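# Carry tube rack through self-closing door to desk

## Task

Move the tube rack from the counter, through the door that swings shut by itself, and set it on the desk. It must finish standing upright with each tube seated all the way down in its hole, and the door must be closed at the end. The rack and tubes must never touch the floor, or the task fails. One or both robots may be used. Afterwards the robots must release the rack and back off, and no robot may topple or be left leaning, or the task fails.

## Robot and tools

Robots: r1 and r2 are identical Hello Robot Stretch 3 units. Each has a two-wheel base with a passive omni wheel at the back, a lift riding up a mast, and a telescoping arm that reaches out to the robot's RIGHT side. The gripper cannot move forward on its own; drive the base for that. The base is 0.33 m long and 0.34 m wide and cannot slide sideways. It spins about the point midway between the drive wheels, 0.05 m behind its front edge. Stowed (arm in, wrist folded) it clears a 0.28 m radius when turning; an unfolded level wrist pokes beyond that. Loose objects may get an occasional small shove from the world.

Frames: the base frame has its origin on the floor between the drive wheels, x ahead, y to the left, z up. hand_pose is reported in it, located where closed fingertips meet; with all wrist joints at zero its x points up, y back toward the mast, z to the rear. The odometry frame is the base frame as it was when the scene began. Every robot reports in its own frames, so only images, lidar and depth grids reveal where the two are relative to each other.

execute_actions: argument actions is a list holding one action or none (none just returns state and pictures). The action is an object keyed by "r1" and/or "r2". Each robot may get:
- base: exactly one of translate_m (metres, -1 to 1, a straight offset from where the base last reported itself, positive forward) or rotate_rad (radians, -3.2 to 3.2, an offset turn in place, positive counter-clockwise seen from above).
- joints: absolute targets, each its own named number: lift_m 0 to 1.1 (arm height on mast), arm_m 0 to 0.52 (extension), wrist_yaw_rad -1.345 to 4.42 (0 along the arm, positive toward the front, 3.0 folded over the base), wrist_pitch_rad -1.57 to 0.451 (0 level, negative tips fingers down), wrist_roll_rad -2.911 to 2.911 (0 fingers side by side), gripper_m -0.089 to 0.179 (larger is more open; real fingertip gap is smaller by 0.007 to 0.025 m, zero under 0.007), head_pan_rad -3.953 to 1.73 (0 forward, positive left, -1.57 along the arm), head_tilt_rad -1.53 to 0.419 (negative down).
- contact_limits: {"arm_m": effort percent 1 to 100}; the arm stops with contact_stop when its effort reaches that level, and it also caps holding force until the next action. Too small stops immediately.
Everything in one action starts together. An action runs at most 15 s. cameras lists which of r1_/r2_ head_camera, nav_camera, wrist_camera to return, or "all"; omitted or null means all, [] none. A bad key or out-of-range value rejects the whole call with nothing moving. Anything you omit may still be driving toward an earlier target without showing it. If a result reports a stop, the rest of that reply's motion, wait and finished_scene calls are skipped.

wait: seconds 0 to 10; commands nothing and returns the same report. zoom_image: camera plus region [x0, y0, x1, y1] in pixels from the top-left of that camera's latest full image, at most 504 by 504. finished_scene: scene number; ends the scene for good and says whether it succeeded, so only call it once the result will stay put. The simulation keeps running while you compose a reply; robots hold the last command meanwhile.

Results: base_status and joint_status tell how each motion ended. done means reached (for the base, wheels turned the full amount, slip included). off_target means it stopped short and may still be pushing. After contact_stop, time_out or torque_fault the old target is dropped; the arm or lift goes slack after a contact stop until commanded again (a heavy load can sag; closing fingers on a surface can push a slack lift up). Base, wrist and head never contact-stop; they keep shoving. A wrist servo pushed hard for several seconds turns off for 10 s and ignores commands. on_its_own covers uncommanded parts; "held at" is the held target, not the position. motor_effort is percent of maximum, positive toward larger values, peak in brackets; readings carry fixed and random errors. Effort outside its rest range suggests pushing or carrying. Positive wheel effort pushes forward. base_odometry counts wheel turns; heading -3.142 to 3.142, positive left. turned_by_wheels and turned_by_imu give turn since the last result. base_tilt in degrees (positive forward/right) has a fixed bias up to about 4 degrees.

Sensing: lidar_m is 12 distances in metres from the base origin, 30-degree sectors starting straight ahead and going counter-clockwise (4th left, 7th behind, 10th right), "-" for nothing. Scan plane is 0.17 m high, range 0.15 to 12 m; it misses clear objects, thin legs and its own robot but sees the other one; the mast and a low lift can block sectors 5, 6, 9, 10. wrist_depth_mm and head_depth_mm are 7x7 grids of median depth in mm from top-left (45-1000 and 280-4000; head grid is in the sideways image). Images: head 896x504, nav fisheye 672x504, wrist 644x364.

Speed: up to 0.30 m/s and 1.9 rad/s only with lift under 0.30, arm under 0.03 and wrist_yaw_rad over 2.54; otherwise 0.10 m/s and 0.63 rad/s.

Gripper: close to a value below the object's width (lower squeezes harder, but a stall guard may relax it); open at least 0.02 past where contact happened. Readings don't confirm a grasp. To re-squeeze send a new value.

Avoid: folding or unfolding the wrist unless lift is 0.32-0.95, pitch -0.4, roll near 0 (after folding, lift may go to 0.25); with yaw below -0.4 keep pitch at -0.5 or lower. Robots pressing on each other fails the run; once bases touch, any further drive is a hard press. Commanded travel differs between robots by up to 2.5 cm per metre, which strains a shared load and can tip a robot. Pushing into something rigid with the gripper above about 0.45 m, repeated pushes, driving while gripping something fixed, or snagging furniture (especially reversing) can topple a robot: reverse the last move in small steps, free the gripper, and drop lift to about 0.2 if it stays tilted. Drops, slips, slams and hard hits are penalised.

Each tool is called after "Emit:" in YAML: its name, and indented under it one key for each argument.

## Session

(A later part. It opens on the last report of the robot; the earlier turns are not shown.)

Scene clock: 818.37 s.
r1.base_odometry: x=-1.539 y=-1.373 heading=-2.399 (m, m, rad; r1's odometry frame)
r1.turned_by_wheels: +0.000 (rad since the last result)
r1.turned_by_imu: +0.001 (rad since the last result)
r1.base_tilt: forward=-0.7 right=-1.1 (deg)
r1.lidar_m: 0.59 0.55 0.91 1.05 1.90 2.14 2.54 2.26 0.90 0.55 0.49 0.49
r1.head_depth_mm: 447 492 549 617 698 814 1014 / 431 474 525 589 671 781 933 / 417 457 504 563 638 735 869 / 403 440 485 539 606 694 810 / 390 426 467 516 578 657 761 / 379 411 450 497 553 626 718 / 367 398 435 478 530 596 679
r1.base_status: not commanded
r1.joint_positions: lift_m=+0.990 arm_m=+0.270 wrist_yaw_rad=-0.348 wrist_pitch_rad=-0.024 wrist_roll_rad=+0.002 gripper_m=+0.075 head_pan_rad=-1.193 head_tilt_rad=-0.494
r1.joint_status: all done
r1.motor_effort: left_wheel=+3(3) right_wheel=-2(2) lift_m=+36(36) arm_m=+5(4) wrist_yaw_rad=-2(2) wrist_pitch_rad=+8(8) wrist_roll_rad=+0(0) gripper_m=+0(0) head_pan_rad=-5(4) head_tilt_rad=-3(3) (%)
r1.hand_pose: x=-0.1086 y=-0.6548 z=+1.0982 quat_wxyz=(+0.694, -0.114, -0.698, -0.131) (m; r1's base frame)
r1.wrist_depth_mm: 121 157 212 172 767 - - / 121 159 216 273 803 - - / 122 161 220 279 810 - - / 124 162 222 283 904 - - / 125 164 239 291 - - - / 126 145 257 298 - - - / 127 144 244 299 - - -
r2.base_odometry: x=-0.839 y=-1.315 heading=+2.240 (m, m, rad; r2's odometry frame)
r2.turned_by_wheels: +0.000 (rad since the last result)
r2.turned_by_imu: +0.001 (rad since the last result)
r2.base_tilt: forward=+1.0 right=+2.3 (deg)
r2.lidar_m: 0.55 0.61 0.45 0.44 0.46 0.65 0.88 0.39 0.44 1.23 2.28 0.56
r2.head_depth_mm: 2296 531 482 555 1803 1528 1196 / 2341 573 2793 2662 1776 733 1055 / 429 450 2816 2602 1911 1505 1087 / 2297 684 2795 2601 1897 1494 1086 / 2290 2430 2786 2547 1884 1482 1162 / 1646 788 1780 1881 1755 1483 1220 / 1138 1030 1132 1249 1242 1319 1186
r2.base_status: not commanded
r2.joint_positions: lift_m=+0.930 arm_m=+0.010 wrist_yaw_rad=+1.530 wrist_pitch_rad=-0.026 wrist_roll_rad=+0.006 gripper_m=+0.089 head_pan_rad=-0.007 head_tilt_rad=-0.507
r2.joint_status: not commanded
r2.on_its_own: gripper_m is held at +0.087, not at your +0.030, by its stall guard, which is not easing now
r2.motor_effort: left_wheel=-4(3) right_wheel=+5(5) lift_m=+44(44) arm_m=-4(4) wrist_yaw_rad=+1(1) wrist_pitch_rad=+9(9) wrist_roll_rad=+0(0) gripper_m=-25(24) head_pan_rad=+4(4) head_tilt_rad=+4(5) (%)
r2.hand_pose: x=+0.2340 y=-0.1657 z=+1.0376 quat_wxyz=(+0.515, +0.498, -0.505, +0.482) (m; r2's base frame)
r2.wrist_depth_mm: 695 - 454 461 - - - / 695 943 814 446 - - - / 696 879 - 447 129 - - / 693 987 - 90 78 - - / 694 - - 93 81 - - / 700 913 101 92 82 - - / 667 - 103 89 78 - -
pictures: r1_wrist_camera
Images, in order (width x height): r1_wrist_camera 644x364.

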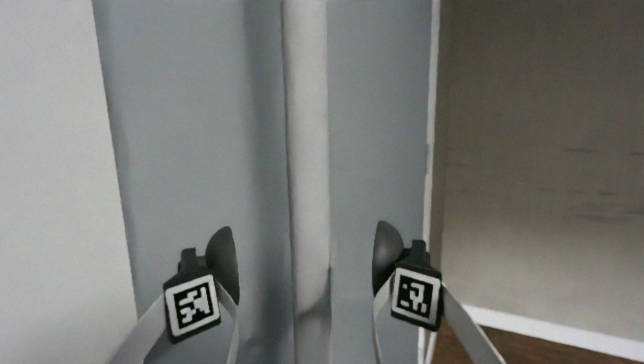

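Emit:
execute_actions:
  actions:
    - {"r1":{"joints":{"arm_m":0.31},"contact_limits":{"arm_m":15}}}
  cameras: ["r1_wrist_camera"]

Scene clock: 834.73 s.
r1.base_odometry: x=-1.539 y=-1.373 heading=-2.399 (m, m, rad; r1's odometry frame)
r1.turned_by_wheels: +0.000 (rad since the last result)
r1.turned_by_imu: +0.000 (rad since the last result)
r1.base_tilt: forward=-0.6 right=-1.1 (deg)
r1.lidar_m: 0.59 0.55 0.91 1.05 1.90 2.14 2.54 2.26 0.90 0.55 0.49 0.49
r1.head_depth_mm: 447 493 550 616 696 821 1012 / 432 474 526 590 671 779 932 / 417 457 505 563 636 736 869 / 404 441 485 539 606 695 814 / 391 427 467 517 578 658 760 / 379 412 450 496 553 626 719 / 368 398 435 478 530 596 679
r1.base_status: not commanded
r1.joint_positions: lift_m=+0.990 arm_m=+0.309 wrist_yaw_rad=-0.364 wrist_pitch_rad=-0.024 wrist_roll_rad=+0.002 gripper_m=+0.075 head_pan_rad=-1.193 head_tilt_rad=-0.494
r1.joint_status: all done
r1.on_its_own: wrist_yaw_rad is at rest, and its effort (+16) is outside its rest range (-12 to +12)
r1.motor_effort: left_wheel=-1(3) right_wheel=+3(2) lift_m=+36(36) arm_m=+7(8) wrist_yaw_rad=+16(16) wrist_pitch_rad=+8(8) wrist_roll_rad=+0(0) gripper_m=+4(4) head_pan_rad=-4(4) head_tilt_rad=-4(3) (%)
r1.contact_limits: arm_m 15 (drawing in: default 26, maximum 42; extending or still: default 34, maximum 57)
r1.hand_pose: x=-0.1125 y=-0.6932 z=+1.0982 quat_wxyz=(+0.693, -0.120, -0.697, -0.136) (m; r1's base frame)
r1.wrist_depth_mm: 110 130 178 137 689 - - / 110 132 181 141 724 - - / 113 133 182 144 758 - - / 115 135 187 150 808 - - / 101 136 187 154 - - - / 102 136 225 160 - - - / 103 133 205 166 - - -
r2.base_odometry: x=-0.839 y=-1.315 heading=+2.240 (m, m, rad; r2's odometry frame)
r2.turned_by_wheels: +0.000 (rad since the last result)
r2.turned_by_imu: +0.001 (rad since the last result)
r2.base_tilt: forward=+1.0 right=+2.2 (deg)
r2.lidar_m: 0.55 0.61 0.46 0.44 0.46 0.65 0.88 0.38 0.44 1.23 2.28 0.56
r2.head_depth_mm: 2308 532 484 554 1800 1536 1194 / 2311 572 2800 2603 1791 736 1057 / 429 449 2809 2602 1897 1495 1095 / 2298 688 2823 2559 1903 1491 1081 / 2296 2453 2800 2561 1867 1478 1162 / 1635 857 1779 1867 1746 1480 1227 / 1129 981 1139 1238 1249 1316 1188
r2.base_status: not commanded
r2.joint_positions: lift_m=+0.930 arm_m=+0.010 wrist_yaw_rad=+1.530 wrist_pitch_rad=-0.026 wrist_roll_rad=+0.006 gripper_m=+0.089 head_pan_rad=-0.007 head_tilt_rad=-0.507
r2.joint_status: not commanded
r2.on_its_own: gripper_m is held at +0.087, not at your +0.030, by its stall guard, which is not easing now
r2.motor_effort: left_wheel=-4(4) right_wheel=+5(5) lift_m=+44(44) arm_m=-4(5) wrist_yaw_rad=+1(0) wrist_pitch_rad=+9(9) wrist_roll_rad=+0(0) gripper_m=-25(25) head_pan_rad=+4(4) head_tilt_rad=+5(5) (%)
r2.hand_pose: x=+0.2340 y=-0.1657 z=+1.0376 quat_wxyz=(+0.515, +0.498, -0.505, +0.482) (m; r2's base frame)
r2.wrist_depth_mm: 694 1000 451 458 - - - / 695 922 873 447 - - - / 700 895 - 442 130 - - / 689 974 - 90 78 - - / 700 993 - 93 81 - - / 694 900 101 92 82 - - / 683 - 102 89 78 - -
pictures: r1_wrist_camera
Images, in order (width x height): r1_wrist_camera 644x364.

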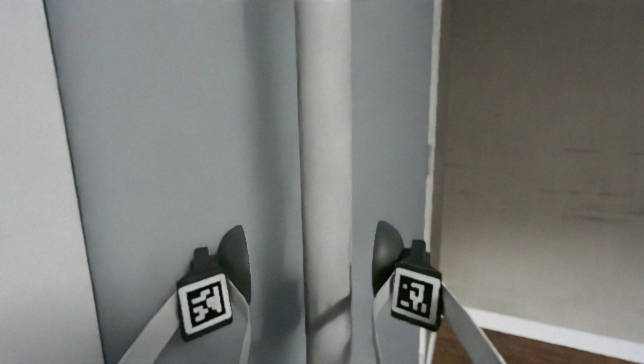

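Emit:
execute_actions:
  actions:
    - {"r1":{"joints":{"gripper_m":-0.03}}}
  cameras: ["r1_wrist_camera"]

Scene clock: 841.77 s.
r1.base_odometry: x=-1.539 y=-1.373 heading=-2.400 (m, m, rad; r1's odometry frame)
r1.turned_by_wheels: +0.000 (rad since the last result)
r1.turned_by_imu: +0.000 (rad since the last result)
r1.base_tilt: forward=-0.6 right=-1.0 (deg)
r1.lidar_m: 0.59 0.55 0.91 1.05 1.90 2.14 2.54 2.26 0.90 0.55 0.49 0.49
r1.head_depth_mm: 446 493 549 615 697 818 1013 / 431 475 527 590 673 784 935 / 417 457 505 564 638 734 869 / 404 441 486 539 607 694 811 / 391 426 467 516 578 657 762 / 379 412 450 496 553 623 717 / 368 399 435 478 530 596 680
r1.base_status: not commanded
r1.joint_positions: lift_m=+0.990 arm_m=+0.310 wrist_yaw_rad=-0.381 wrist_pitch_rad=-0.024 wrist_roll_rad=+0.002 gripper_m=-0.029 head_pan_rad=-1.193 head_tilt_rad=-0.494
r1.joint_status: all done
r1.on_its_own: wrist_yaw_rad is at rest, and its effort (+37) is outside its rest range (-12 to +12)
r1.motor_effort: left_wheel=-9(9) right_wheel=+15(15) lift_m=+36(36) arm_m=+5(7) wrist_yaw_rad=+37(37) wrist_pitch_rad=+8(8) wrist_roll_rad=+0(0) gripper_m=-23(95) head_pan_rad=-4(4) head_tilt_rad=-3(3) (%)
r1.hand_pose: x=-0.1165 y=-0.6918 z=+1.0982 quat_wxyz=(+0.692, -0.125, -0.696, -0.142) (m; r1's base frame)
r1.wrist_depth_mm: 113 135 187 136 765 - - / 114 135 188 139 839 - - / 114 137 192 143 907 - - / 115 139 193 148 900 - - / 116 140 195 150 - - - / 117 142 180 154 - - - / 105 143 216 264 887 - -
r2.base_odometry: x=-0.839 y=-1.315 heading=+2.240 (m, m, rad; r2's odometry frame)
r2.turned_by_wheels: +0.000 (rad since the last result)
r2.turned_by_imu: +0.001 (rad since the last result)
r2.base_tilt: forward=+1.0 right=+2.3 (deg)
r2.lidar_m: 0.55 0.61 0.45 0.44 0.46 0.65 0.88 0.39 0.43 1.23 2.27 0.56
r2.head_depth_mm: 2277 530 485 555 1799 1528 1192 / 2312 572 2795 2663 1784 734 1054 / 431 450 2839 2570 1916 1491 1083 / 2284 688 2803 2575 1902 1494 1082 / 2298 2453 2765 2579 1881 1483 1160 / 1640 856 1774 1875 1767 1467 1220 / 1137 1020 1134 1251 1251 1321 1187
r2.base_status: not commanded
r2.joint_positions: lift_m=+0.930 arm_m=+0.010 wrist_yaw_rad=+1.530 wrist_pitch_rad=-0.026 wrist_roll_rad=+0.006 gripper_m=+0.089 head_pan_rad=-0.007 head_tilt_rad=-0.507
r2.joint_status: not commanded
r2.on_its_own: gripper_m is held at +0.087, not at your +0.030, by its stall guard, which is not easing now
r2.motor_effort: left_wheel=-4(4) right_wheel=+5(5) lift_m=+44(44) arm_m=-5(4) wrist_yaw_rad=+1(0) wrist_pitch_rad=+9(9) wrist_roll_rad=+0(0) gripper_m=-25(25) head_pan_rad=+4(4) head_tilt_rad=+4(5) (%)
r2.hand_pose: x=+0.2340 y=-0.1657 z=+1.0376 quat_wxyz=(+0.515, +0.498, -0.505, +0.482) (m; r2's base frame)
r2.wrist_depth_mm: 697 - 450 458 - - - / 698 926 882 448 - - - / 702 889 - 444 130 - - / 694 998 - 90 79 - - / 702 996 - 93 81 - - / 691 896 101 92 82 - - / 680 - 102 89 79 - -
pictures: r1_wrist_camera
Images, in order (width x height): r1_wrist_camera 644x364.

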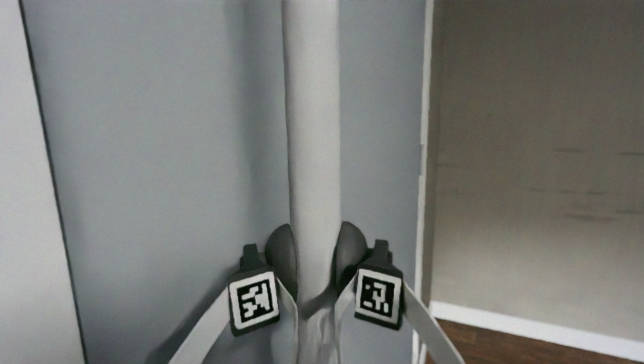

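Emit:
execute_actions:
  actions:
    - {"r1":{"base":{"translate_m":-0.1},"joints":{"arm_m":0.27,"wrist_yaw_rad":-0.38,"gripper_m":-0.05},"contact_limits":{"arm_m":4}}}
  cameras: ["r1_wrist_camera","r1_nav_camera"]

Scene clock: 857.83 s.
r1.base_odometry: x=-1.465 y=-1.305 heading=-2.400 (m, m, rad; r1's odometry frame)
r1.turned_by_wheels: +0.000 (rad since the last result)
r1.turned_by_imu: +0.066 (rad since the last result)
r1.base_tilt: forward=-0.6 right=-1.0 (deg)
r1.lidar_m: 0.69 0.62 0.97 1.18 2.08 2.10 2.40 2.19 0.92 0.60 0.55 0.56
r1.head_depth_mm: 484 528 585 653 755 891 1077 / 472 518 573 642 726 839 998 / 459 504 556 620 701 807 955 / 448 490 538 599 675 772 903 / 437 476 523 580 649 738 860 / 426 464 507 561 626 708 819 / 415 451 494 544 604 682 781
r1.base_status: done
r1.joint_positions: lift_m=+0.990 arm_m=+0.295 wrist_yaw_rad=-0.230 wrist_pitch_rad=-0.025 wrist_roll_rad=+0.006 gripper_m=-0.031 head_pan_rad=-1.194 head_tilt_rad=-0.496
r1.joint_status: arm_m contact_stop (moved -0.014 of -0.040); wrist_yaw_rad off_target (ended at -0.230, target -0.380); gripper_m off_target (ended at -0.031, target -0.050)
r1.on_its_own: wrist_yaw_rad is held at -0.236, not at your -0.380, by its stall guard, which is not easing now; gripper_m is held at -0.032, not at your -0.050, by its stall guard, which is not easing now; arm_m is slack since a contact_stop, until your next command for it (your +0.270 is given up)
r1.motor_effort: left_wheel=+2(53) right_wheel=-2(71) lift_m=+34(36) arm_m=+0(5) wrist_yaw_rad=-8(100) wrist_pitch_rad=+8(12) wrist_roll_rad=-2(6) gripper_m=-20(99) head_pan_rad=-4(5) head_tilt_rad=-3(3) (%)
r1.contact_limits: arm_m 4 (drawing in: default 26, maximum 42; extending or still: default 34, maximum 57)
r1.hand_pose: x=-0.0797 y=-0.6890 z=+1.0978 quat_wxyz=(+0.699, -0.072, -0.705, -0.090) (m; r1's base frame)
r1.wrist_depth_mm: 126 146 177 134 404 903 - / 128 147 181 136 415 - - / 129 149 191 140 437 - - / 131 151 195 143 452 - - / 134 154 192 146 471 - - / 137 156 186 151 546 - - / 137 157 216 157 531 - -
r2.base_odometry: x=-0.839 y=-1.315 heading=+2.240 (m, m, rad; r2's odometry frame)
r2.turned_by_wheels: +0.000 (rad since the last result)
r2.turned_by_imu: +0.001 (rad since the last result)
r2.base_tilt: forward=+1.0 right=+2.3 (deg)
r2.lidar_m: 0.62 0.61 0.45 0.44 0.46 0.65 0.88 0.38 0.44 1.23 2.28 0.65
r2.head_depth_mm: 2287 2409 2763 2273 754 1526 1196 / 484 520 2775 2648 1921 1517 1056 / 2297 727 2819 2615 1931 1497 1092 / 2321 2488 2832 2613 1901 1499 1122 / 2292 2441 2762 2566 1876 1500 1202 / 1633 846 1776 1854 1772 1471 1223 / 1140 1037 1134 1245 1264 1315 1190
r2.base_status: not commanded
r2.joint_positions: lift_m=+0.930 arm_m=+0.010 wrist_yaw_rad=+1.530 wrist_pitch_rad=-0.026 wrist_roll_rad=+0.006 gripper_m=+0.089 head_pan_rad=-0.007 head_tilt_rad=-0.507
r2.joint_status: not commanded
r2.on_its_own: gripper_m is held at +0.087, not at your +0.030, by its stall guard, which is not easing now
r2.motor_effort: left_wheel=-4(4) right_wheel=+5(5) lift_m=+44(44) arm_m=-5(4) wrist_yaw_rad=+0(0) wrist_pitch_rad=+9(9) wrist_roll_rad=+0(0) gripper_m=-25(25) head_pan_rad=+4(4) head_tilt_rad=+5(4) (%)
r2.hand_pose: x=+0.2340 y=-0.1657 z=+1.0376 quat_wxyz=(+0.515, +0.498, -0.505, +0.482) (m; r2's base frame)
r2.wrist_depth_mm: 692 - - 524 - - - / 692 - - 648 511 - - / 693 968 - - 129 - - / 696 1000 - 90 79 - - / 692 977 - 93 81 - - / 697 885 101 92 82 - - / 667 - 102 89 78 - -
pictures: r1_nav_camera (sideways: a quarter turn counterclockwise sets it upright), r1_wrist_camera
Images, in order (width x height): r1_nav_camera 672x504, r1_wrist_camera 644x364.

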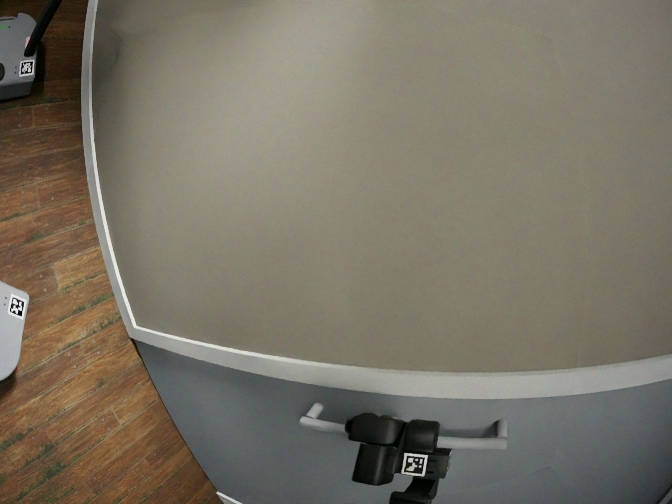

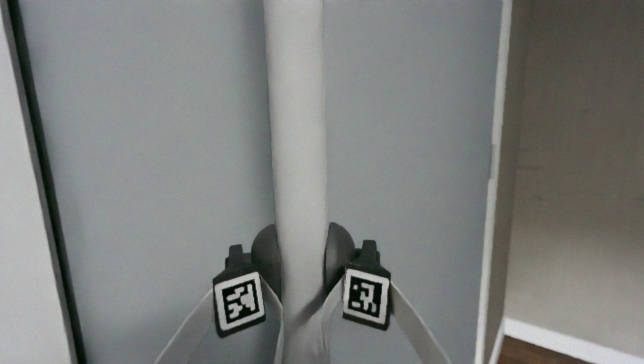

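Emit:
execute_actions:
  actions:
    - {"r1":{"base":{"translate_m":-0.076},"joints":{"arm_m":0.231,"wrist_yaw_rad":-0.236,"gripper_m":-0.04}}}
  cameras: ["r1_wrist_camera","r2_nav_camera"]

Scene clock: 954.20 s.
r1.base_odometry: x=-1.409 y=-1.254 heading=-2.399 (m, m, rad; r1's odometry frame)
r1.turned_by_wheels: +0.001 (rad since the last result)
r1.turned_by_imu: +0.002 (rad since the last result)
r1.base_tilt: forward=-0.7 right=-1.1 (deg)
r1.lidar_m: 0.75 0.69 1.02 1.25 2.03 2.05 2.33 2.14 0.89 0.61 0.59 0.60
r1.head_depth_mm: 533 2206 606 633 696 814 996 / 510 559 616 692 796 879 975 / 502 550 608 678 766 873 1031 / 489 534 589 654 738 843 985 / 477 520 570 632 709 809 940 / 466 507 555 613 684 774 892 / 454 493 540 594 661 744 857
r1.base_status: done
r1.joint_positions: lift_m=+0.990 arm_m=+0.231 wrist_yaw_rad=-0.202 wrist_pitch_rad=-0.027 wrist_roll_rad=+0.006 gripper_m=-0.033 head_pan_rad=-1.194 head_tilt_rad=-0.496
r1.joint_status: wrist_yaw_rad off_target (ended at -0.202, target -0.236); gripper_m off_target (ended at -0.033, target -0.040); the others done
r1.on_its_own: gripper_m is held at -0.034, not at your -0.040, by its stall guard, which is not easing now; wrist_yaw_rad is at rest, and its effort (-41) is outside its rest range (-12 to +12)
r1.motor_effort: left_wheel=+12(12) right_wheel=-16(15) lift_m=+35(35) arm_m=-3(10) wrist_yaw_rad=-41(41) wrist_pitch_rad=+9(9) wrist_roll_rad=-2(2) gripper_m=-23(64) head_pan_rad=-3(3) head_tilt_rad=-2(2) (%)
r1.hand_pose: x=-0.0726 y=-0.6265 z=+1.0974 quat_wxyz=(+0.701, -0.062, -0.706, -0.081) (m; r1's base frame)
r1.wrist_depth_mm: 126 146 173 267 466 - - / 127 148 184 274 480 - - / 128 149 187 281 503 - - / 130 152 191 287 530 - - / 132 154 190 143 553 - - / 133 157 182 146 657 - - / 138 154 211 161 723 - -
r2.base_odometry: x=-0.839 y=-1.315 heading=+2.240 (m, m, rad; r2's odometry frame)
r2.turned_by_wheels: +0.000 (rad since the last result)
r2.turned_by_imu: +0.001 (rad since the last result)
r2.base_tilt: forward=+1.1 right=+2.3 (deg)
r2.lidar_m: 0.69 0.60 0.45 0.44 0.46 0.65 0.88 0.39 0.44 1.23 2.28 0.69
r2.head_depth_mm: 2276 663 2772 2623 837 1470 1192 / 2235 723 2774 2649 1933 1553 1098 / 2302 2494 2823 2591 1892 1330 1111 / 2324 2483 2819 2591 1898 1489 1175 / 2293 867 2772 2556 1865 1484 1228 / 1582 1227 1617 1632 1636 1456 1225 / 907 1003 1108 1149 1237 1315 1178
r2.base_status: not commanded
r2.joint_positions: lift_m=+0.930 arm_m=+0.010 wrist_yaw_rad=+1.530 wrist_pitch_rad=-0.026 wrist_roll_rad=+0.006 gripper_m=+0.089 head_pan_rad=-0.007 head_tilt_rad=-0.507
r2.joint_status: not commanded
r2.on_its_own: gripper_m is held at +0.087, not at your +0.030, by its stall guard, which is not easing now
r2.motor_effort: left_wheel=-4(4) right_wheel=+5(5) lift_m=+44(44) arm_m=-5(4) wrist_yaw_rad=+0(2) wrist_pitch_rad=+9(9) wrist_roll_rad=+0(0) gripper_m=-25(25) head_pan_rad=+4(4) head_tilt_rad=+4(4) (%)
r2.hand_pose: x=+0.2340 y=-0.1657 z=+1.0376 quat_wxyz=(+0.515, +0.498, -0.505, +0.482) (m; r2's base frame)
r2.wrist_depth_mm: 689 953 - - - - - / 686 990 - - 574 - - / 698 992 - - 130 - - / 701 992 - 90 79 - - / 694 997 - 93 81 - - / 696 885 101 92 82 - - / 693 - 102 89 78 - -
pictures: r1_wrist_camera, r2_nav_camera (sideways: a quarter turn counterclockwise sets it upright)
Images, in order (width x height): r1_wrist_camera 644x364, r2_nav_camera 672x504.

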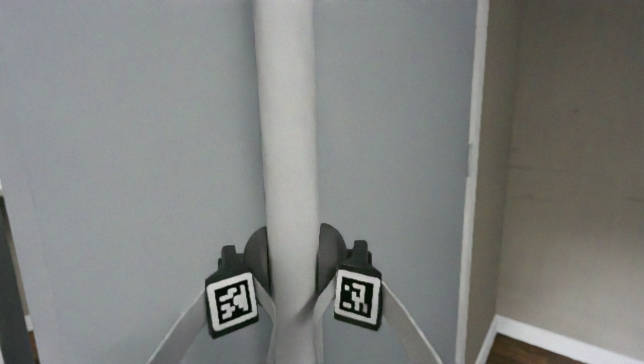

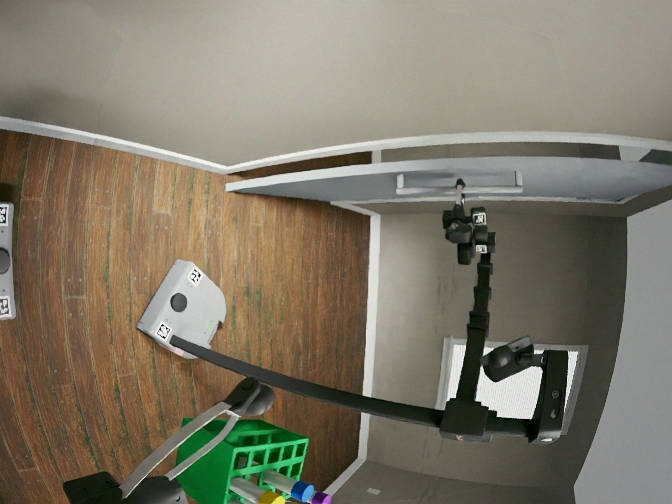

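Emit:
execute_actions:
  actions: []

Scene clock: 983.13 s.
r1.base_odometry: x=-1.409 y=-1.254 heading=-2.399 (m, m, rad; r1's odometry frame)
r1.turned_by_wheels: +0.000 (rad since the last result)
r1.turned_by_imu: +0.000 (rad since the last result)
r1.base_tilt: forward=-0.6 right=-1.0 (deg)
r1.lidar_m: 0.75 0.69 1.02 1.25 2.03 2.05 2.33 2.14 0.90 0.61 0.60 0.60
r1.head_depth_mm: 535 1982 596 633 701 824 1003 / 510 560 616 692 788 869 982 / 501 550 608 679 762 877 1032 / 489 535 589 654 736 843 985 / 477 519 570 633 708 807 938 / 465 506 555 613 685 774 893 / 454 493 539 593 660 746 855
r1.base_status: done
r1.joint_positions: lift_m=+0.990 arm_m=+0.231 wrist_yaw_rad=-0.169 wrist_pitch_rad=-0.026 wrist_roll_rad=+0.006 gripper_m=-0.030 head_pan_rad=-1.194 head_tilt_rad=-0.496
r1.joint_status: wrist_yaw_rad off_target (ended at -0.202, target -0.236); gripper_m off_target (ended at -0.033, target -0.040); the others done
r1.on_its_own: wrist_yaw_rad is held at -0.185, not at your -0.236, by its stall guard, which is not easing now; gripper_m is held at -0.031, not at your -0.040, by its stall guard, which is not easing now; wrist_yaw_rad is at rest, and its effort (-18) is outside its rest range (-12 to +12)
r1.motor_effort: left_wheel=+5(12) right_wheel=-6(15) lift_m=+35(35) arm_m=-2(10) wrist_yaw_rad=-18(41) wrist_pitch_rad=+9(9) wrist_roll_rad=-2(2) gripper_m=-21(64) head_pan_rad=-4(3) head_tilt_rad=-3(2) (%)
r1.hand_pose: x=-0.0644 y=-0.6280 z=+1.0975 quat_wxyz=(+0.702, -0.050, -0.707, -0.069) (m; r1's base frame)
r1.wrist_depth_mm: 126 146 179 257 421 - - / 127 148 182 262 451 - - / 129 150 185 142 460 - - / 130 152 197 145 479 - - / 133 153 192 145 499 - - / 138 156 181 149 604 - - / 151 153 216 159 584 - -
r2.base_odometry: x=-0.839 y=-1.315 heading=+2.240 (m, m, rad; r2's odometry frame)
r2.turned_by_wheels: +0.000 (rad since the last result)
r2.turned_by_imu: +0.000 (rad since the last result)
r2.base_tilt: forward=+1.1 right=+2.3 (deg)
r2.lidar_m: 0.69 0.61 0.46 0.44 0.46 0.65 0.88 0.38 0.43 1.23 2.28 0.70
r2.head_depth_mm: 2281 663 2785 2647 831 1473 1194 / 2260 723 2806 2647 1940 1555 1093 / 2306 2441 2777 2656 1876 1322 1117 / 2315 2460 2820 2586 1890 1487 1172 / 2318 865 2766 2561 1877 1486 1226 / 1583 1250 1621 1637 1666 1447 1224 / 926 1018 1125 1149 1240 1308 1181
r2.base_status: not commanded
r2.joint_positions: lift_m=+0.930 arm_m=+0.010 wrist_yaw_rad=+1.530 wrist_pitch_rad=-0.026 wrist_roll_rad=+0.006 gripper_m=+0.089 head_pan_rad=-0.007 head_tilt_rad=-0.507
r2.joint_status: not commanded
r2.on_its_own: gripper_m is held at +0.087, not at your +0.030, by its stall guard, which is not easing now
r2.motor_effort: left_wheel=-4(4) right_wheel=+5(5) lift_m=+44(44) arm_m=-4(4) wrist_yaw_rad=+1(2) wrist_pitch_rad=+9(9) wrist_roll_rad=+0(0) gripper_m=-25(25) head_pan_rad=+4(4) head_tilt_rad=+5(4) (%)
r2.hand_pose: x=+0.2340 y=-0.1657 z=+1.0376 quat_wxyz=(+0.515, +0.498, -0.505, +0.482) (m; r2's base frame)
r2.wrist_depth_mm: 687 933 - - - - - / 700 997 - - 572 - - / 700 988 - - 129 - - / 698 - - 90 79 - - / 701 982 - 93 81 - - / 692 884 101 92 82 - - / 685 - 103 89 79 - -
pictures: r1_head_camera (sideways: a quarter turn clockwise sets it upright), r1_nav_camera (sideways: a quarter turn counterclockwise sets it upright), r1_wrist_camera, r2_head_camera (sideways: a quarter turn clockwise sets it upright), r2_nav_camera (sideways: a quarter turn counterclockwise sets it upright), r2_wrist_camera
Images, in order (width x height): r1_head_camera 896x504, r1_nav_camera 672x504, r1_wrist_camera 644x364, r2_head_camera 896x504, r2_nav_camera 672x504, r2_wrist_camera 644x364.

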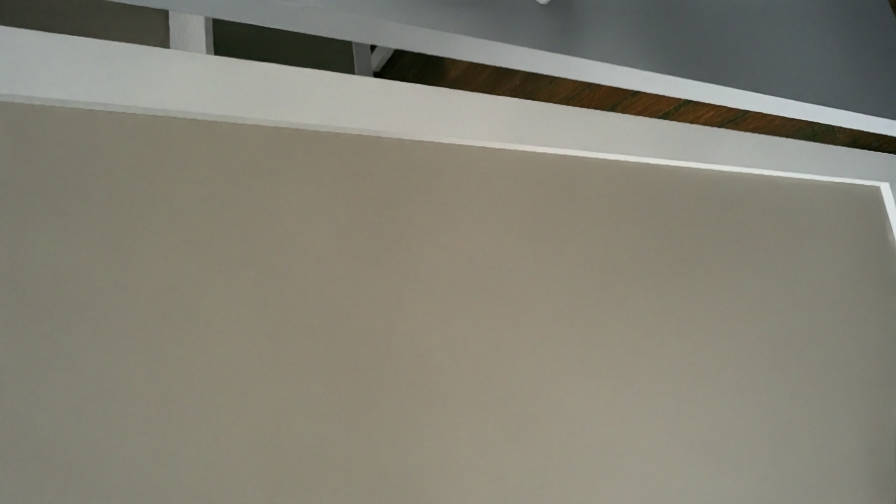

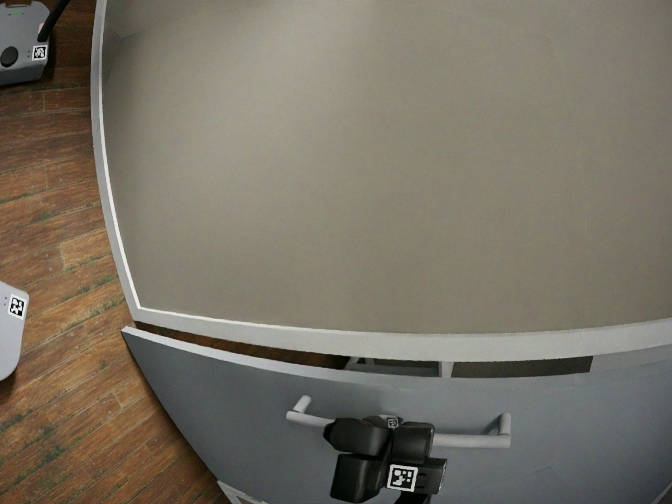

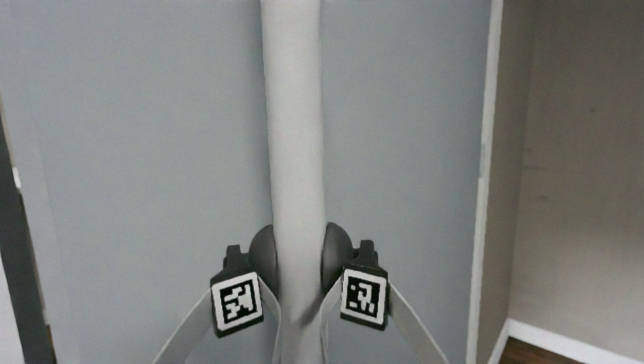

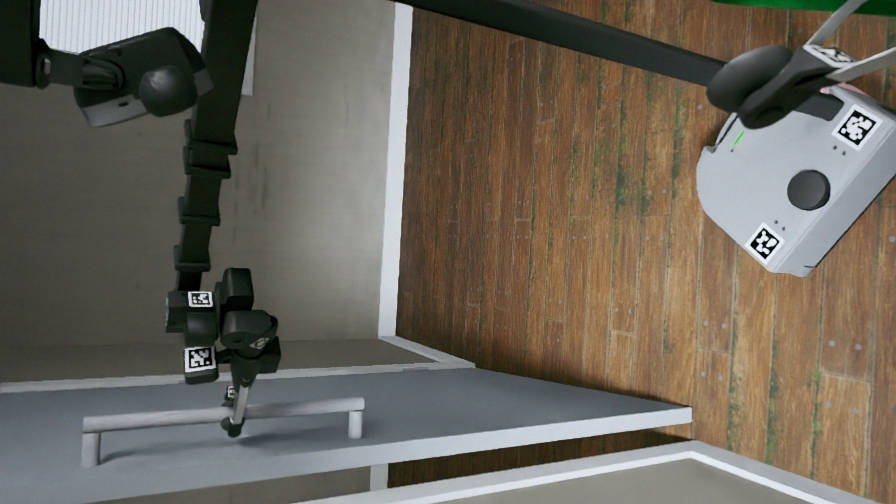

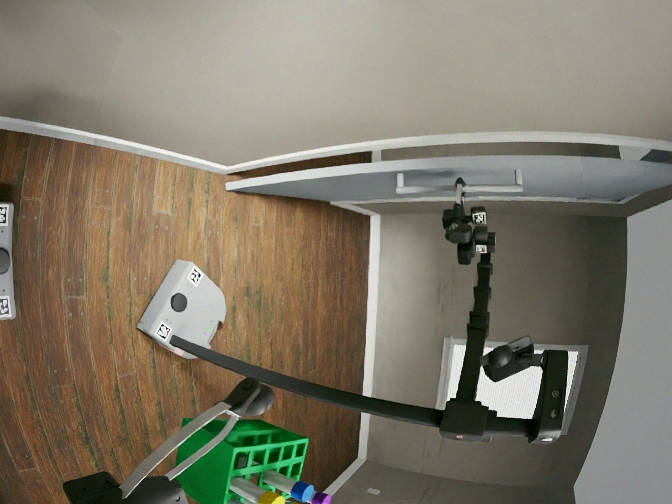

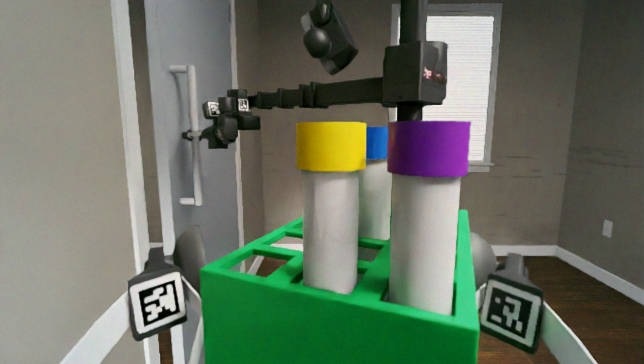

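Emit:
execute_actions:
  actions:
    - {"r1": {"base": {"translate_m": -0.09}, "joints": {"arm_m": 0.165, "wrist_yaw_rad": -0.10}}}
  cameras: ["r1_wrist_camera", "r2_nav_camera"]

Scene clock: 991.07 s.
r1.base_odometry: x=-1.343 y=-1.193 heading=-2.399 (m, m, rad; r1's odometry frame)
r1.turned_by_wheels: +0.000 (rad since the last result)
r1.turned_by_imu: +0.001 (rad since the last result)
r1.base_tilt: forward=-0.5 right=-1.0 (deg)
r1.lidar_m: 0.82 0.78 1.09 1.34 1.98 1.99 2.26 2.07 0.95 0.57 0.65 0.66
r1.head_depth_mm: 443 480 530 601 677 827 1020 / 2558 2641 2996 630 683 767 915 / 540 593 660 754 1724 1448 1213 / 538 588 648 720 806 921 1084 / 525 573 628 696 781 888 1038 / 512 557 610 674 752 853 982 / 501 543 593 654 727 820 940
r1.base_status: done
r1.joint_positions: lift_m=+0.990 arm_m=+0.165 wrist_yaw_rad=-0.008 wrist_pitch_rad=-0.024 wrist_roll_rad=+0.006 gripper_m=-0.030 head_pan_rad=-1.194 head_tilt_rad=-0.496
r1.joint_status: wrist_yaw_rad off_target (ended at -0.008, target -0.100); the others done
r1.on_its_own: wrist_yaw_rad is held at -0.028, not at your -0.100, by its stall guard, which is not easing now; gripper_m is held at -0.031, not at your -0.040, by its stall guard, which is not easing now; wrist_yaw_rad is at rest, and its effort (-23) is outside its rest range (-12 to +12)
r1.motor_effort: left_wheel=+5(15) right_wheel=-8(21) lift_m=+35(35) arm_m=+0(11) wrist_yaw_rad=-23(66) wrist_pitch_rad=+8(9) wrist_roll_rad=-2(2) gripper_m=-18(22) head_pan_rad=-4(4) head_tilt_rad=-2(2) (%)
r1.hand_pose: x=-0.0236 y=-0.5656 z=+1.0983 quat_wxyz=(+0.705, +0.006, -0.709, -0.012) (m; r1's base frame)
r1.wrist_depth_mm: 149 163 195 266 388 742 - / 160 164 199 274 413 806 - / 258 166 207 279 422 864 - / 252 171 214 285 441 955 - / 261 172 212 230 457 935 - / 272 176 206 - 512 - - / 275 183 237 185 541 - -
r2.base_odometry: x=-0.839 y=-1.315 heading=+2.240 (m, m, rad; r2's odometry frame)
r2.turned_by_wheels: +0.000 (rad since the last result)
r2.turned_by_imu: +0.001 (rad since the last result)
r2.base_tilt: forward=+1.1 right=+2.3 (deg)
r2.lidar_m: 0.78 0.61 0.45 0.44 0.46 0.65 0.88 0.38 0.43 1.23 2.28 0.77
r2.head_depth_mm: 607 648 2784 2651 1788 1441 1193 / 2290 2459 2838 2614 1937 1556 1127 / 2266 2481 2808 2599 1916 1318 1178 / 2340 894 2771 2606 1886 1491 1238 / 2319 2479 2764 2542 1872 1479 1228 / 1438 1082 1120 1630 1673 1461 1220 / 2256 2506 2805 2257 1244 1318 1180
r2.base_status: not commanded
r2.joint_positions: lift_m=+0.930 arm_m=+0.010 wrist_yaw_rad=+1.530 wrist_pitch_rad=-0.026 wrist_roll_rad=+0.006 gripper_m=+0.089 head_pan_rad=-0.007 head_tilt_rad=-0.507
r2.joint_status: not commanded
r2.on_its_own: gripper_m is held at +0.087, not at your +0.030, by its stall guard, which is not easing now
r2.motor_effort: left_wheel=-4(4) right_wheel=+5(5) lift_m=+44(44) arm_m=-5(5) wrist_yaw_rad=-1(1) wrist_pitch_rad=+9(9) wrist_roll_rad=+0(0) gripper_m=-25(25) head_pan_rad=+4(4) head_tilt_rad=+4(5) (%)
r2.hand_pose: x=+0.2340 y=-0.1657 z=+1.0376 quat_wxyz=(+0.515, +0.498, -0.505, +0.482) (m; r2's base frame)
r2.wrist_depth_mm: 695 972 - - - - - / 692 996 - - 645 - - / 691 994 - 914 129 - - / 700 - - 90 78 - - / 710 981 - 93 81 - - / 699 906 101 92 82 - - / 686 - 103 89 78 - -
pictures: r1_wrist_camera, r2_nav_camera (sideways: a quarter turn counterclockwise sets it upright)
Images, in order (width x height): r1_wrist_camera 644x364, r2_nav_camera 672x504.

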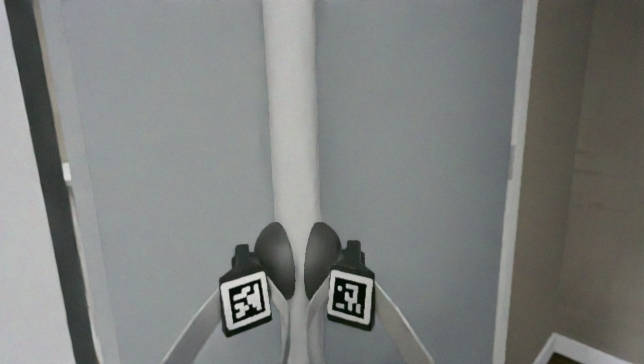

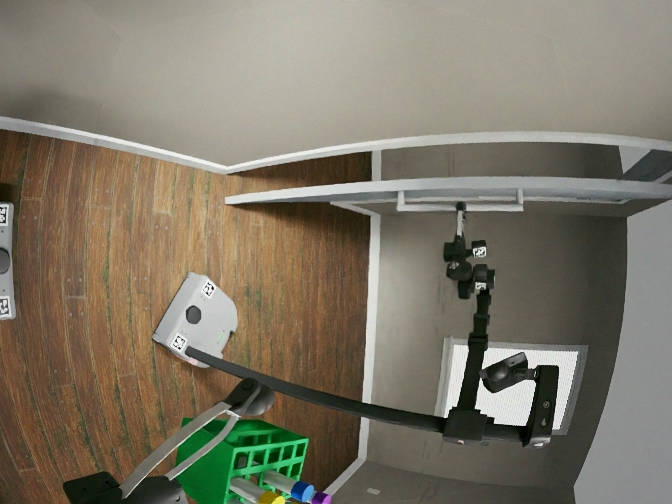

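Emit:
execute_actions:
  actions:
    - {"r1": {"base": {"translate_m": -0.10}, "joints": {"arm_m": 0.128, "wrist_yaw_rad": 0.10}}}
  cameras: ["r1_wrist_camera", "r2_nav_camera"]

Scene clock: 1003.73 s.
r1.base_odometry: x=-1.269 y=-1.125 heading=-2.399 (m, m, rad; r1's odometry frame)
r1.turned_by_wheels: +0.000 (rad since the last result)
r1.turned_by_imu: +0.000 (rad since the last result)
r1.base_tilt: forward=-0.6 right=-1.1 (deg)
r1.lidar_m: 0.89 0.87 1.17 1.43 1.91 1.92 2.17 1.99 1.19 0.78 0.71 0.72
r1.head_depth_mm: 644 708 787 875 1007 1180 1266 / 622 689 761 854 968 1123 1237 / 600 645 721 795 930 1068 1212 / 588 646 711 791 887 1015 1182 / 572 625 689 761 858 978 1140 / 563 615 672 742 829 942 1085 / 550 598 652 721 802 903 1032
r1.base_status: done
r1.joint_positions: lift_m=+0.990 arm_m=+0.128 wrist_yaw_rad=+0.097 wrist_pitch_rad=-0.022 wrist_roll_rad=+0.006 gripper_m=-0.031 head_pan_rad=-1.194 head_tilt_rad=-0.496
r1.joint_status: all done
r1.on_its_own: gripper_m is held at -0.031, not at your -0.040, by its stall guard, which is not easing now
r1.motor_effort: left_wheel=+0(9) right_wheel=+1(12) lift_m=+35(35) arm_m=-5(8) wrist_yaw_rad=+3(27) wrist_pitch_rad=+7(8) wrist_roll_rad=-2(2) gripper_m=-11(18) head_pan_rad=-4(4) head_tilt_rad=-2(3) (%)
r1.hand_pose: x=+0.0034 y=-0.5278 z=+1.0986 quat_wxyz=(+0.705, +0.043, -0.708, +0.026) (m; r1's base frame)
r1.wrist_depth_mm: 325 359 416 489 618 805 - / 325 369 428 515 631 822 - / 330 358 441 525 653 879 - / 339 367 451 541 674 889 - / 339 370 451 572 690 942 - / 345 384 455 - 745 - - / 343 388 490 586 779 - -
r2.base_odometry: x=-0.839 y=-1.315 heading=+2.240 (m, m, rad; r2's odometry frame)
r2.turned_by_wheels: +0.000 (rad since the last result)
r2.turned_by_imu: +0.001 (rad since the last result)
r2.base_tilt: forward=+1.1 right=+2.3 (deg)
r2.lidar_m: 1.53 0.61 0.45 0.44 0.46 0.65 0.88 0.38 0.44 1.23 2.28 0.86
r2.head_depth_mm: 2227 2434 2777 2638 1875 1404 1195 / 2349 2456 2814 2634 1939 1367 1205 / 2316 946 2806 2638 1921 1320 1236 / 2303 2528 2807 2543 1919 1498 1239 / 2313 2486 2785 2523 1877 1480 1227 / 1638 1703 1790 1865 1755 1475 1225 / 1143 1100 1135 1253 1236 1311 1185
r2.base_status: not commanded
r2.joint_positions: lift_m=+0.930 arm_m=+0.010 wrist_yaw_rad=+1.530 wrist_pitch_rad=-0.026 wrist_roll_rad=+0.006 gripper_m=+0.089 head_pan_rad=-0.007 head_tilt_rad=-0.507
r2.joint_status: not commanded
r2.on_its_own: gripper_m is held at +0.087, not at your +0.030, by its stall guard, which is not easing now
r2.motor_effort: left_wheel=-4(4) right_wheel=+5(4) lift_m=+44(44) arm_m=-4(4) wrist_yaw_rad=-1(0) wrist_pitch_rad=+9(9) wrist_roll_rad=+0(0) gripper_m=-25(25) head_pan_rad=+4(4) head_tilt_rad=+4(5) (%)
r2.hand_pose: x=+0.2340 y=-0.1657 z=+1.0376 quat_wxyz=(+0.515, +0.498, -0.505, +0.482) (m; r2's base frame)
r2.wrist_depth_mm: 697 - - - 719 - - / 690 - - - 722 - - / 700 999 - 984 129 - - / 692 994 - 90 78 - - / 697 969 - 93 81 - - / 699 890 101 92 82 - - / 679 - 103 89 79 - -
pictures: r1_wrist_camera, r2_nav_camera (sideways: a quarter turn counterclockwise sets it upright)
Images, in order (width x height): r1_wrist_camera 644x364, r2_nav_camera 672x504.

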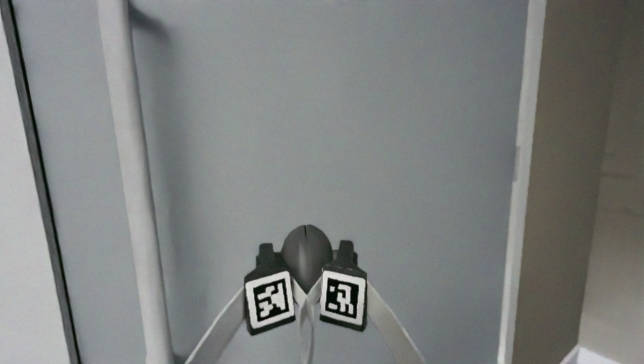

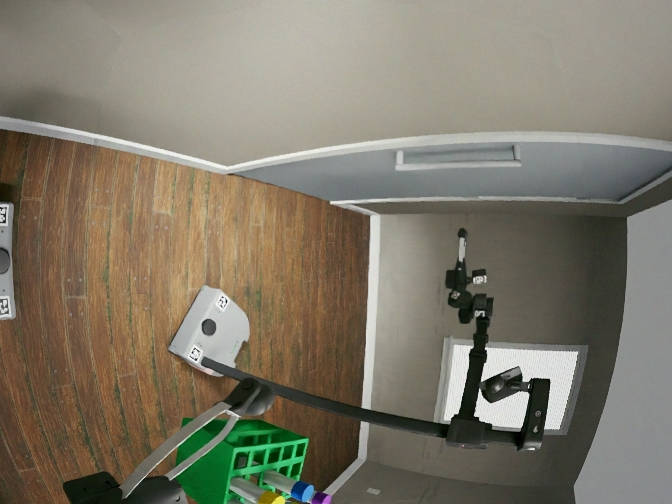

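Emit:
execute_actions:
  actions:
    - {"r1": {"base": {"translate_m": -0.087}, "joints": {"gripper_m": 0.15, "wrist_yaw_rad": 0.384}}}
  cameras: []

Scene clock: 1126.03 s.
r1.base_odometry: x=-1.205 y=-1.066 heading=-2.399 (m, m, rad; r1's odometry frame)
r1.turned_by_wheels: +0.000 (rad since the last result)
r1.turned_by_imu: +0.001 (rad since the last result)
r1.base_tilt: forward=-0.6 right=-1.1 (deg)
r1.lidar_m: 0.97 0.95 1.24 1.51 1.86 1.87 2.09 1.92 1.29 0.84 0.76 0.77
r1.head_depth_mm: 694 764 840 - - 1274 1267 / 676 742 825 905 1044 1212 1270 / 659 721 794 904 1000 1155 1264 / 629 678 745 833 964 1107 1230 / 620 676 743 821 925 1045 1190 / 604 655 723 802 894 1015 1165 / 593 645 705 776 865 973 1121
r1.base_status: done
r1.joint_positions: lift_m=+0.990 arm_m=+0.128 wrist_yaw_rad=+0.381 wrist_pitch_rad=-0.022 wrist_roll_rad=+0.006 gripper_m=+0.150 head_pan_rad=-1.194 head_tilt_rad=-0.496
r1.joint_status: all done
r1.motor_effort: left_wheel=+0(7) right_wheel=+1(3) lift_m=+35(34) arm_m=-5(5) wrist_yaw_rad=+4(5) wrist_pitch_rad=+7(7) wrist_roll_rad=-2(2) gripper_m=+1(81) head_pan_rad=-4(5) head_tilt_rad=-2(2) (%)
r1.hand_pose: x=+0.0736 y=-0.5107 z=+1.0986 quat_wxyz=(+0.694, +0.142, -0.695, +0.125) (m; r1's base frame)
r1.wrist_depth_mm: 365 392 433 478 518 581 651 / 377 402 447 491 522 587 677 / 382 415 453 492 551 607 704 / 399 422 461 513 566 636 747 / 398 425 474 514 588 667 757 / 414 465 491 547 613 722 811 / 421 473 501 566 627 702 841
r2.base_odometry: x=-0.839 y=-1.315 heading=+2.240 (m, m, rad; r2's odometry frame)
r2.turned_by_wheels: +0.000 (rad since the last result)
r2.turned_by_imu: +0.001 (rad since the last result)
r2.base_tilt: forward=+1.0 right=+2.3 (deg)
r2.lidar_m: 1.52 0.61 0.45 0.44 0.46 0.65 0.88 0.39 0.44 1.23 2.28 0.95
r2.head_depth_mm: 2299 2434 2777 2663 1960 1340 1201 / 2291 2491 2785 2646 1937 1367 1214 / 2312 2434 2783 2606 1928 1406 1242 / 2324 2481 2832 2613 1884 1500 1237 / 2295 2478 2776 2555 1897 1489 1222 / 1612 1705 1780 1863 1767 1481 1219 / 1144 1110 1133 1251 1243 1324 1178
r2.base_status: not commanded
r2.joint_positions: lift_m=+0.930 arm_m=+0.010 wrist_yaw_rad=+1.530 wrist_pitch_rad=-0.026 wrist_roll_rad=+0.006 gripper_m=+0.089 head_pan_rad=-0.007 head_tilt_rad=-0.507
r2.joint_status: not commanded
r2.on_its_own: gripper_m is held at +0.087, not at your +0.030, by its stall guard, which is not easing now
r2.motor_effort: left_wheel=-4(4) right_wheel=+5(5) lift_m=+44(44) arm_m=-4(4) wrist_yaw_rad=-1(1) wrist_pitch_rad=+9(9) wrist_roll_rad=+0(0) gripper_m=-25(25) head_pan_rad=+4(4) head_tilt_rad=+4(5) (%)
r2.hand_pose: x=+0.2340 y=-0.1657 z=+1.0376 quat_wxyz=(+0.515, +0.498, -0.505, +0.482) (m; r2's base frame)
r2.wrist_depth_mm: 690 - - - 791 - - / 689 - - - 904 - - / 704 986 - - 129 - - / 696 984 - 90 79 - - / 698 977 - 93 81 - - / 715 904 101 92 82 - - / 682 - 102 89 78 - -
pictures: none
No camera images: the call's "cameras" was empty. Leave "cameras" out to get every camera's image.

Now rotate left by ~0.33 rad and extend the arm partially.

Emit:
execute_actions:
  actions:
    - {"r1": {"base": {"rotate_rad": 0.335}, "joints": {"arm_m": 0.26}}}
  cameras: ["r1_wrist_camera", "r1_head_camera", "r2_nav_camera"]

Scene clock: 1131.87 s.
r1.base_odometry: x=-1.205 y=-1.066 heading=-2.064 (m, m, rad; r1's odometry frame)
r1.turned_by_wheels: +0.335 (rad since the last result)
r1.turned_by_imu: +0.333 (rad since the last result)
r1.base_tilt: forward=-0.6 right=-1.1 (deg)
r1.lidar_m: 0.95 1.23 1.36 1.87 1.86 2.08 1.92 1.76 0.93 0.76 0.77 0.86
r1.head_depth_mm: 607 663 717 795 907 1028 1183 / 600 656 710 813 911 1043 1187 / 614 672 738 818 918 1041 1197 / 619 676 743 830 929 1068 1211 / 624 682 750 834 940 1073 1212 / 626 687 757 842 949 1090 1225 / 631 693 763 850 961 1109 1236
r1.base_status: done
r1.joint_positions: lift_m=+0.990 arm_m=+0.260 wrist_yaw_rad=+0.383 wrist_pitch_rad=-0.022 wrist_roll_rad=+0.006 gripper_m=+0.150 head_pan_rad=-1.194 head_tilt_rad=-0.496
r1.joint_status: all done
r1.motor_effort: left_wheel=-3(9) right_wheel=+4(8) lift_m=+35(35) arm_m=+5(5) wrist_yaw_rad=+2(4) wrist_pitch_rad=+7(7) wrist_roll_rad=-2(2) gripper_m=+1(0) head_pan_rad=-4(3) head_tilt_rad=-3(2) (%)
r1.hand_pose: x=+0.0740 y=-0.6418 z=+1.0986 quat_wxyz=(+0.694, +0.143, -0.695, +0.126) (m; r1's base frame)
r1.wrist_depth_mm: 278 277 264 277 273 275 276 / 287 284 273 285 283 284 281 / 294 294 282 290 288 290 290 / 300 303 290 302 297 302 300 / 310 309 306 306 306 308 310 / 323 321 320 319 318 312 319 / 332 337 328 334 326 334 332
r2.base_odometry: x=-0.839 y=-1.315 heading=+2.240 (m, m, rad; r2's odometry frame)
r2.turned_by_wheels: +0.000 (rad since the last result)
r2.turned_by_imu: +0.001 (rad since the last result)
r2.base_tilt: forward=+1.0 right=+2.3 (deg)
r2.lidar_m: 1.53 0.61 0.46 0.44 0.46 0.65 0.88 0.39 0.43 1.23 2.27 0.95
r2.head_depth_mm: 2297 2483 2776 2673 1848 1404 1194 / 2306 2450 2762 2638 1920 1378 1210 / 2327 2477 2787 2608 1902 1377 1235 / 2308 2437 2807 2578 1887 1488 1239 / 2308 2431 2768 2542 1884 1480 1234 / 1628 1553 1773 1847 1753 1474 1216 / 1138 1103 1130 1250 1247 1309 1183
r2.base_status: not commanded
r2.joint_positions: lift_m=+0.930 arm_m=+0.010 wrist_yaw_rad=+1.530 wrist_pitch_rad=-0.026 wrist_roll_rad=+0.006 gripper_m=+0.089 head_pan_rad=-0.007 head_tilt_rad=-0.507
r2.joint_status: not commanded
r2.on_its_own: gripper_m is held at +0.087, not at your +0.030, by its stall guard, which is not easing now
r2.motor_effort: left_wheel=-4(4) right_wheel=+5(5) lift_m=+44(44) arm_m=-4(4) wrist_yaw_rad=+1(1) wrist_pitch_rad=+9(9) wrist_roll_rad=+0(0) gripper_m=-26(24) head_pan_rad=+4(4) head_tilt_rad=+4(5) (%)
r2.hand_pose: x=+0.2340 y=-0.1657 z=+1.0376 quat_wxyz=(+0.515, +0.498, -0.505, +0.482) (m; r2's base frame)
r2.wrist_depth_mm: 691 - - - 798 - - / 708 998 - - 919 - - / 701 977 - 997 130 - - / 698 991 - 90 79 - - / 703 987 - 93 81 - - / 708 890 101 92 82 - - / 677 - 102 89 78 - -
pictures: r1_head_camera (sideways: a quarter turn clockwise sets it upright), r1_wrist_camera, r2_nav_camera (sideways: a quarter turn counterclockwise sets it upright)
Images, in order (width x height): r1_head_camera 896x504, r1_wrist_camera 644x364, r2_nav_camera 672x504.

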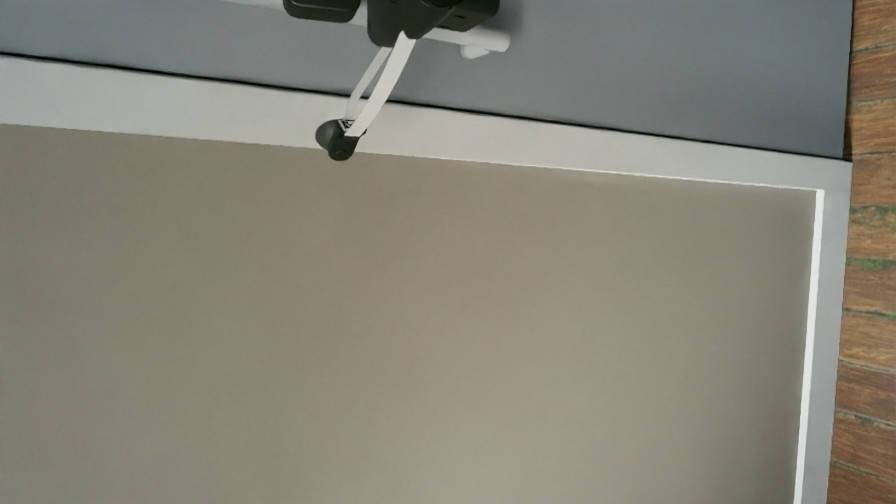

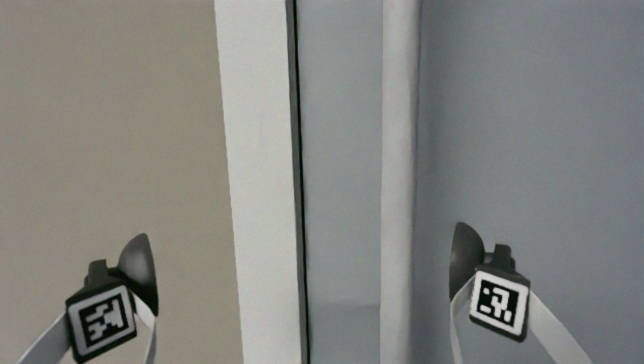

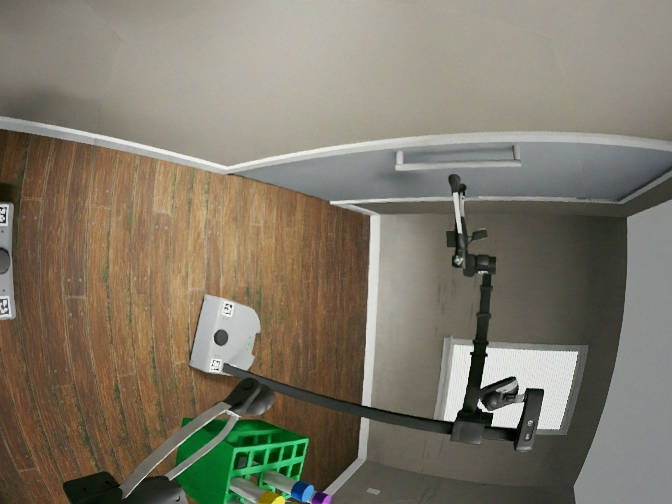

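Emit:
execute_actions:
  actions:
    - {"r1": {"joints": {"arm_m": 0.33, "gripper_m": 0.10}}}
  cameras: ["r1_wrist_camera"]

Scene clock: 1147.80 s.
r1.base_odometry: x=-1.205 y=-1.066 heading=-2.064 (m, m, rad; r1's odometry frame)
r1.turned_by_wheels: +0.000 (rad since the last result)
r1.turned_by_imu: +0.001 (rad since the last result)
r1.base_tilt: forward=-0.6 right=-1.0 (deg)
r1.lidar_m: 0.95 1.23 1.36 1.87 1.85 2.08 1.92 1.76 0.93 0.76 0.77 0.86
r1.head_depth_mm: 607 662 717 784 905 1033 1182 / 600 658 721 811 914 1042 1182 / 616 672 739 820 917 1039 1200 / 618 678 745 826 931 1068 1213 / 624 682 749 835 937 1081 1213 / 627 686 756 843 950 1092 1222 / 631 692 762 851 962 1102 1238
r1.base_status: not commanded
r1.joint_positions: lift_m=+0.990 arm_m=+0.330 wrist_yaw_rad=+0.383 wrist_pitch_rad=-0.022 wrist_roll_rad=+0.006 gripper_m=+0.100 head_pan_rad=-1.194 head_tilt_rad=-0.496
r1.joint_status: all done
r1.motor_effort: left_wheel=-3(4) right_wheel=+3(3) lift_m=+35(34) arm_m=+5(4) wrist_yaw_rad=+2(1) wrist_pitch_rad=+8(7) wrist_roll_rad=-2(2) gripper_m=+0(84) head_pan_rad=-3(5) head_tilt_rad=-2(1) (%)
r1.hand_pose: x=+0.0740 y=-0.7118 z=+1.0986 quat_wxyz=(+0.694, +0.143, -0.695, +0.126) (m; r1's base frame)
r1.wrist_depth_mm: 215 212 203 215 213 213 214 / 220 219 209 221 216 220 219 / 228 226 214 228 224 226 226 / 236 231 223 235 231 234 234 / 244 242 228 240 166 241 238 / 249 249 238 250 169 247 247 / 258 262 243 254 256 259 255
r2.base_odometry: x=-0.839 y=-1.315 heading=+2.240 (m, m, rad; r2's odometry frame)
r2.turned_by_wheels: +0.000 (rad since the last result)
r2.turned_by_imu: +0.001 (rad since the last result)
r2.base_tilt: forward=+1.0 right=+2.3 (deg)
r2.lidar_m: 1.53 0.61 0.45 0.44 0.46 0.65 0.88 0.38 0.44 1.23 2.27 0.95
r2.head_depth_mm: 2264 2450 2800 2651 1874 1413 1190 / 2296 2457 2790 2632 1910 1370 1217 / 2318 2480 2811 2604 1916 1376 1239 / 2346 2448 2797 2567 1888 1488 1230 / 2307 2320 2800 2579 1869 1493 1234 / 1639 1553 1761 1858 1767 1469 1221 / 1143 1057 1137 1247 1242 1317 1185
r2.base_status: not commanded
r2.joint_positions: lift_m=+0.930 arm_m=+0.010 wrist_yaw_rad=+1.530 wrist_pitch_rad=-0.026 wrist_roll_rad=+0.006 gripper_m=+0.089 head_pan_rad=-0.007 head_tilt_rad=-0.507
r2.joint_status: not commanded
r2.on_its_own: gripper_m is held at +0.087, not at your +0.030, by its stall guard, which is not easing now
r2.motor_effort: left_wheel=-4(4) right_wheel=+5(5) lift_m=+44(44) arm_m=-4(4) wrist_yaw_rad=+0(1) wrist_pitch_rad=+9(8) wrist_roll_rad=+0(0) gripper_m=-24(25) head_pan_rad=+4(4) head_tilt_rad=+5(5) (%)
r2.hand_pose: x=+0.2340 y=-0.1657 z=+1.0376 quat_wxyz=(+0.515, +0.498, -0.505, +0.482) (m; r2's base frame)
r2.wrist_depth_mm: 701 993 - - 793 - - / 690 - - - 895 - - / 692 - - 999 129 - - / 684 989 - 90 79 - - / 706 968 - 92 81 - - / 699 899 101 92 82 - - / 682 - 103 89 79 - -
pictures: r1_wrist_camera
Images, in order (width x height): r1_wrist_camera 644x364.

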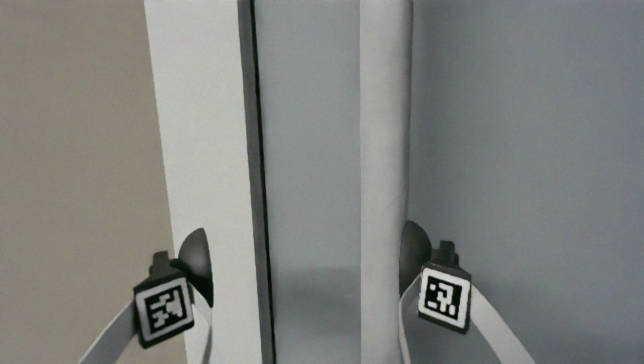

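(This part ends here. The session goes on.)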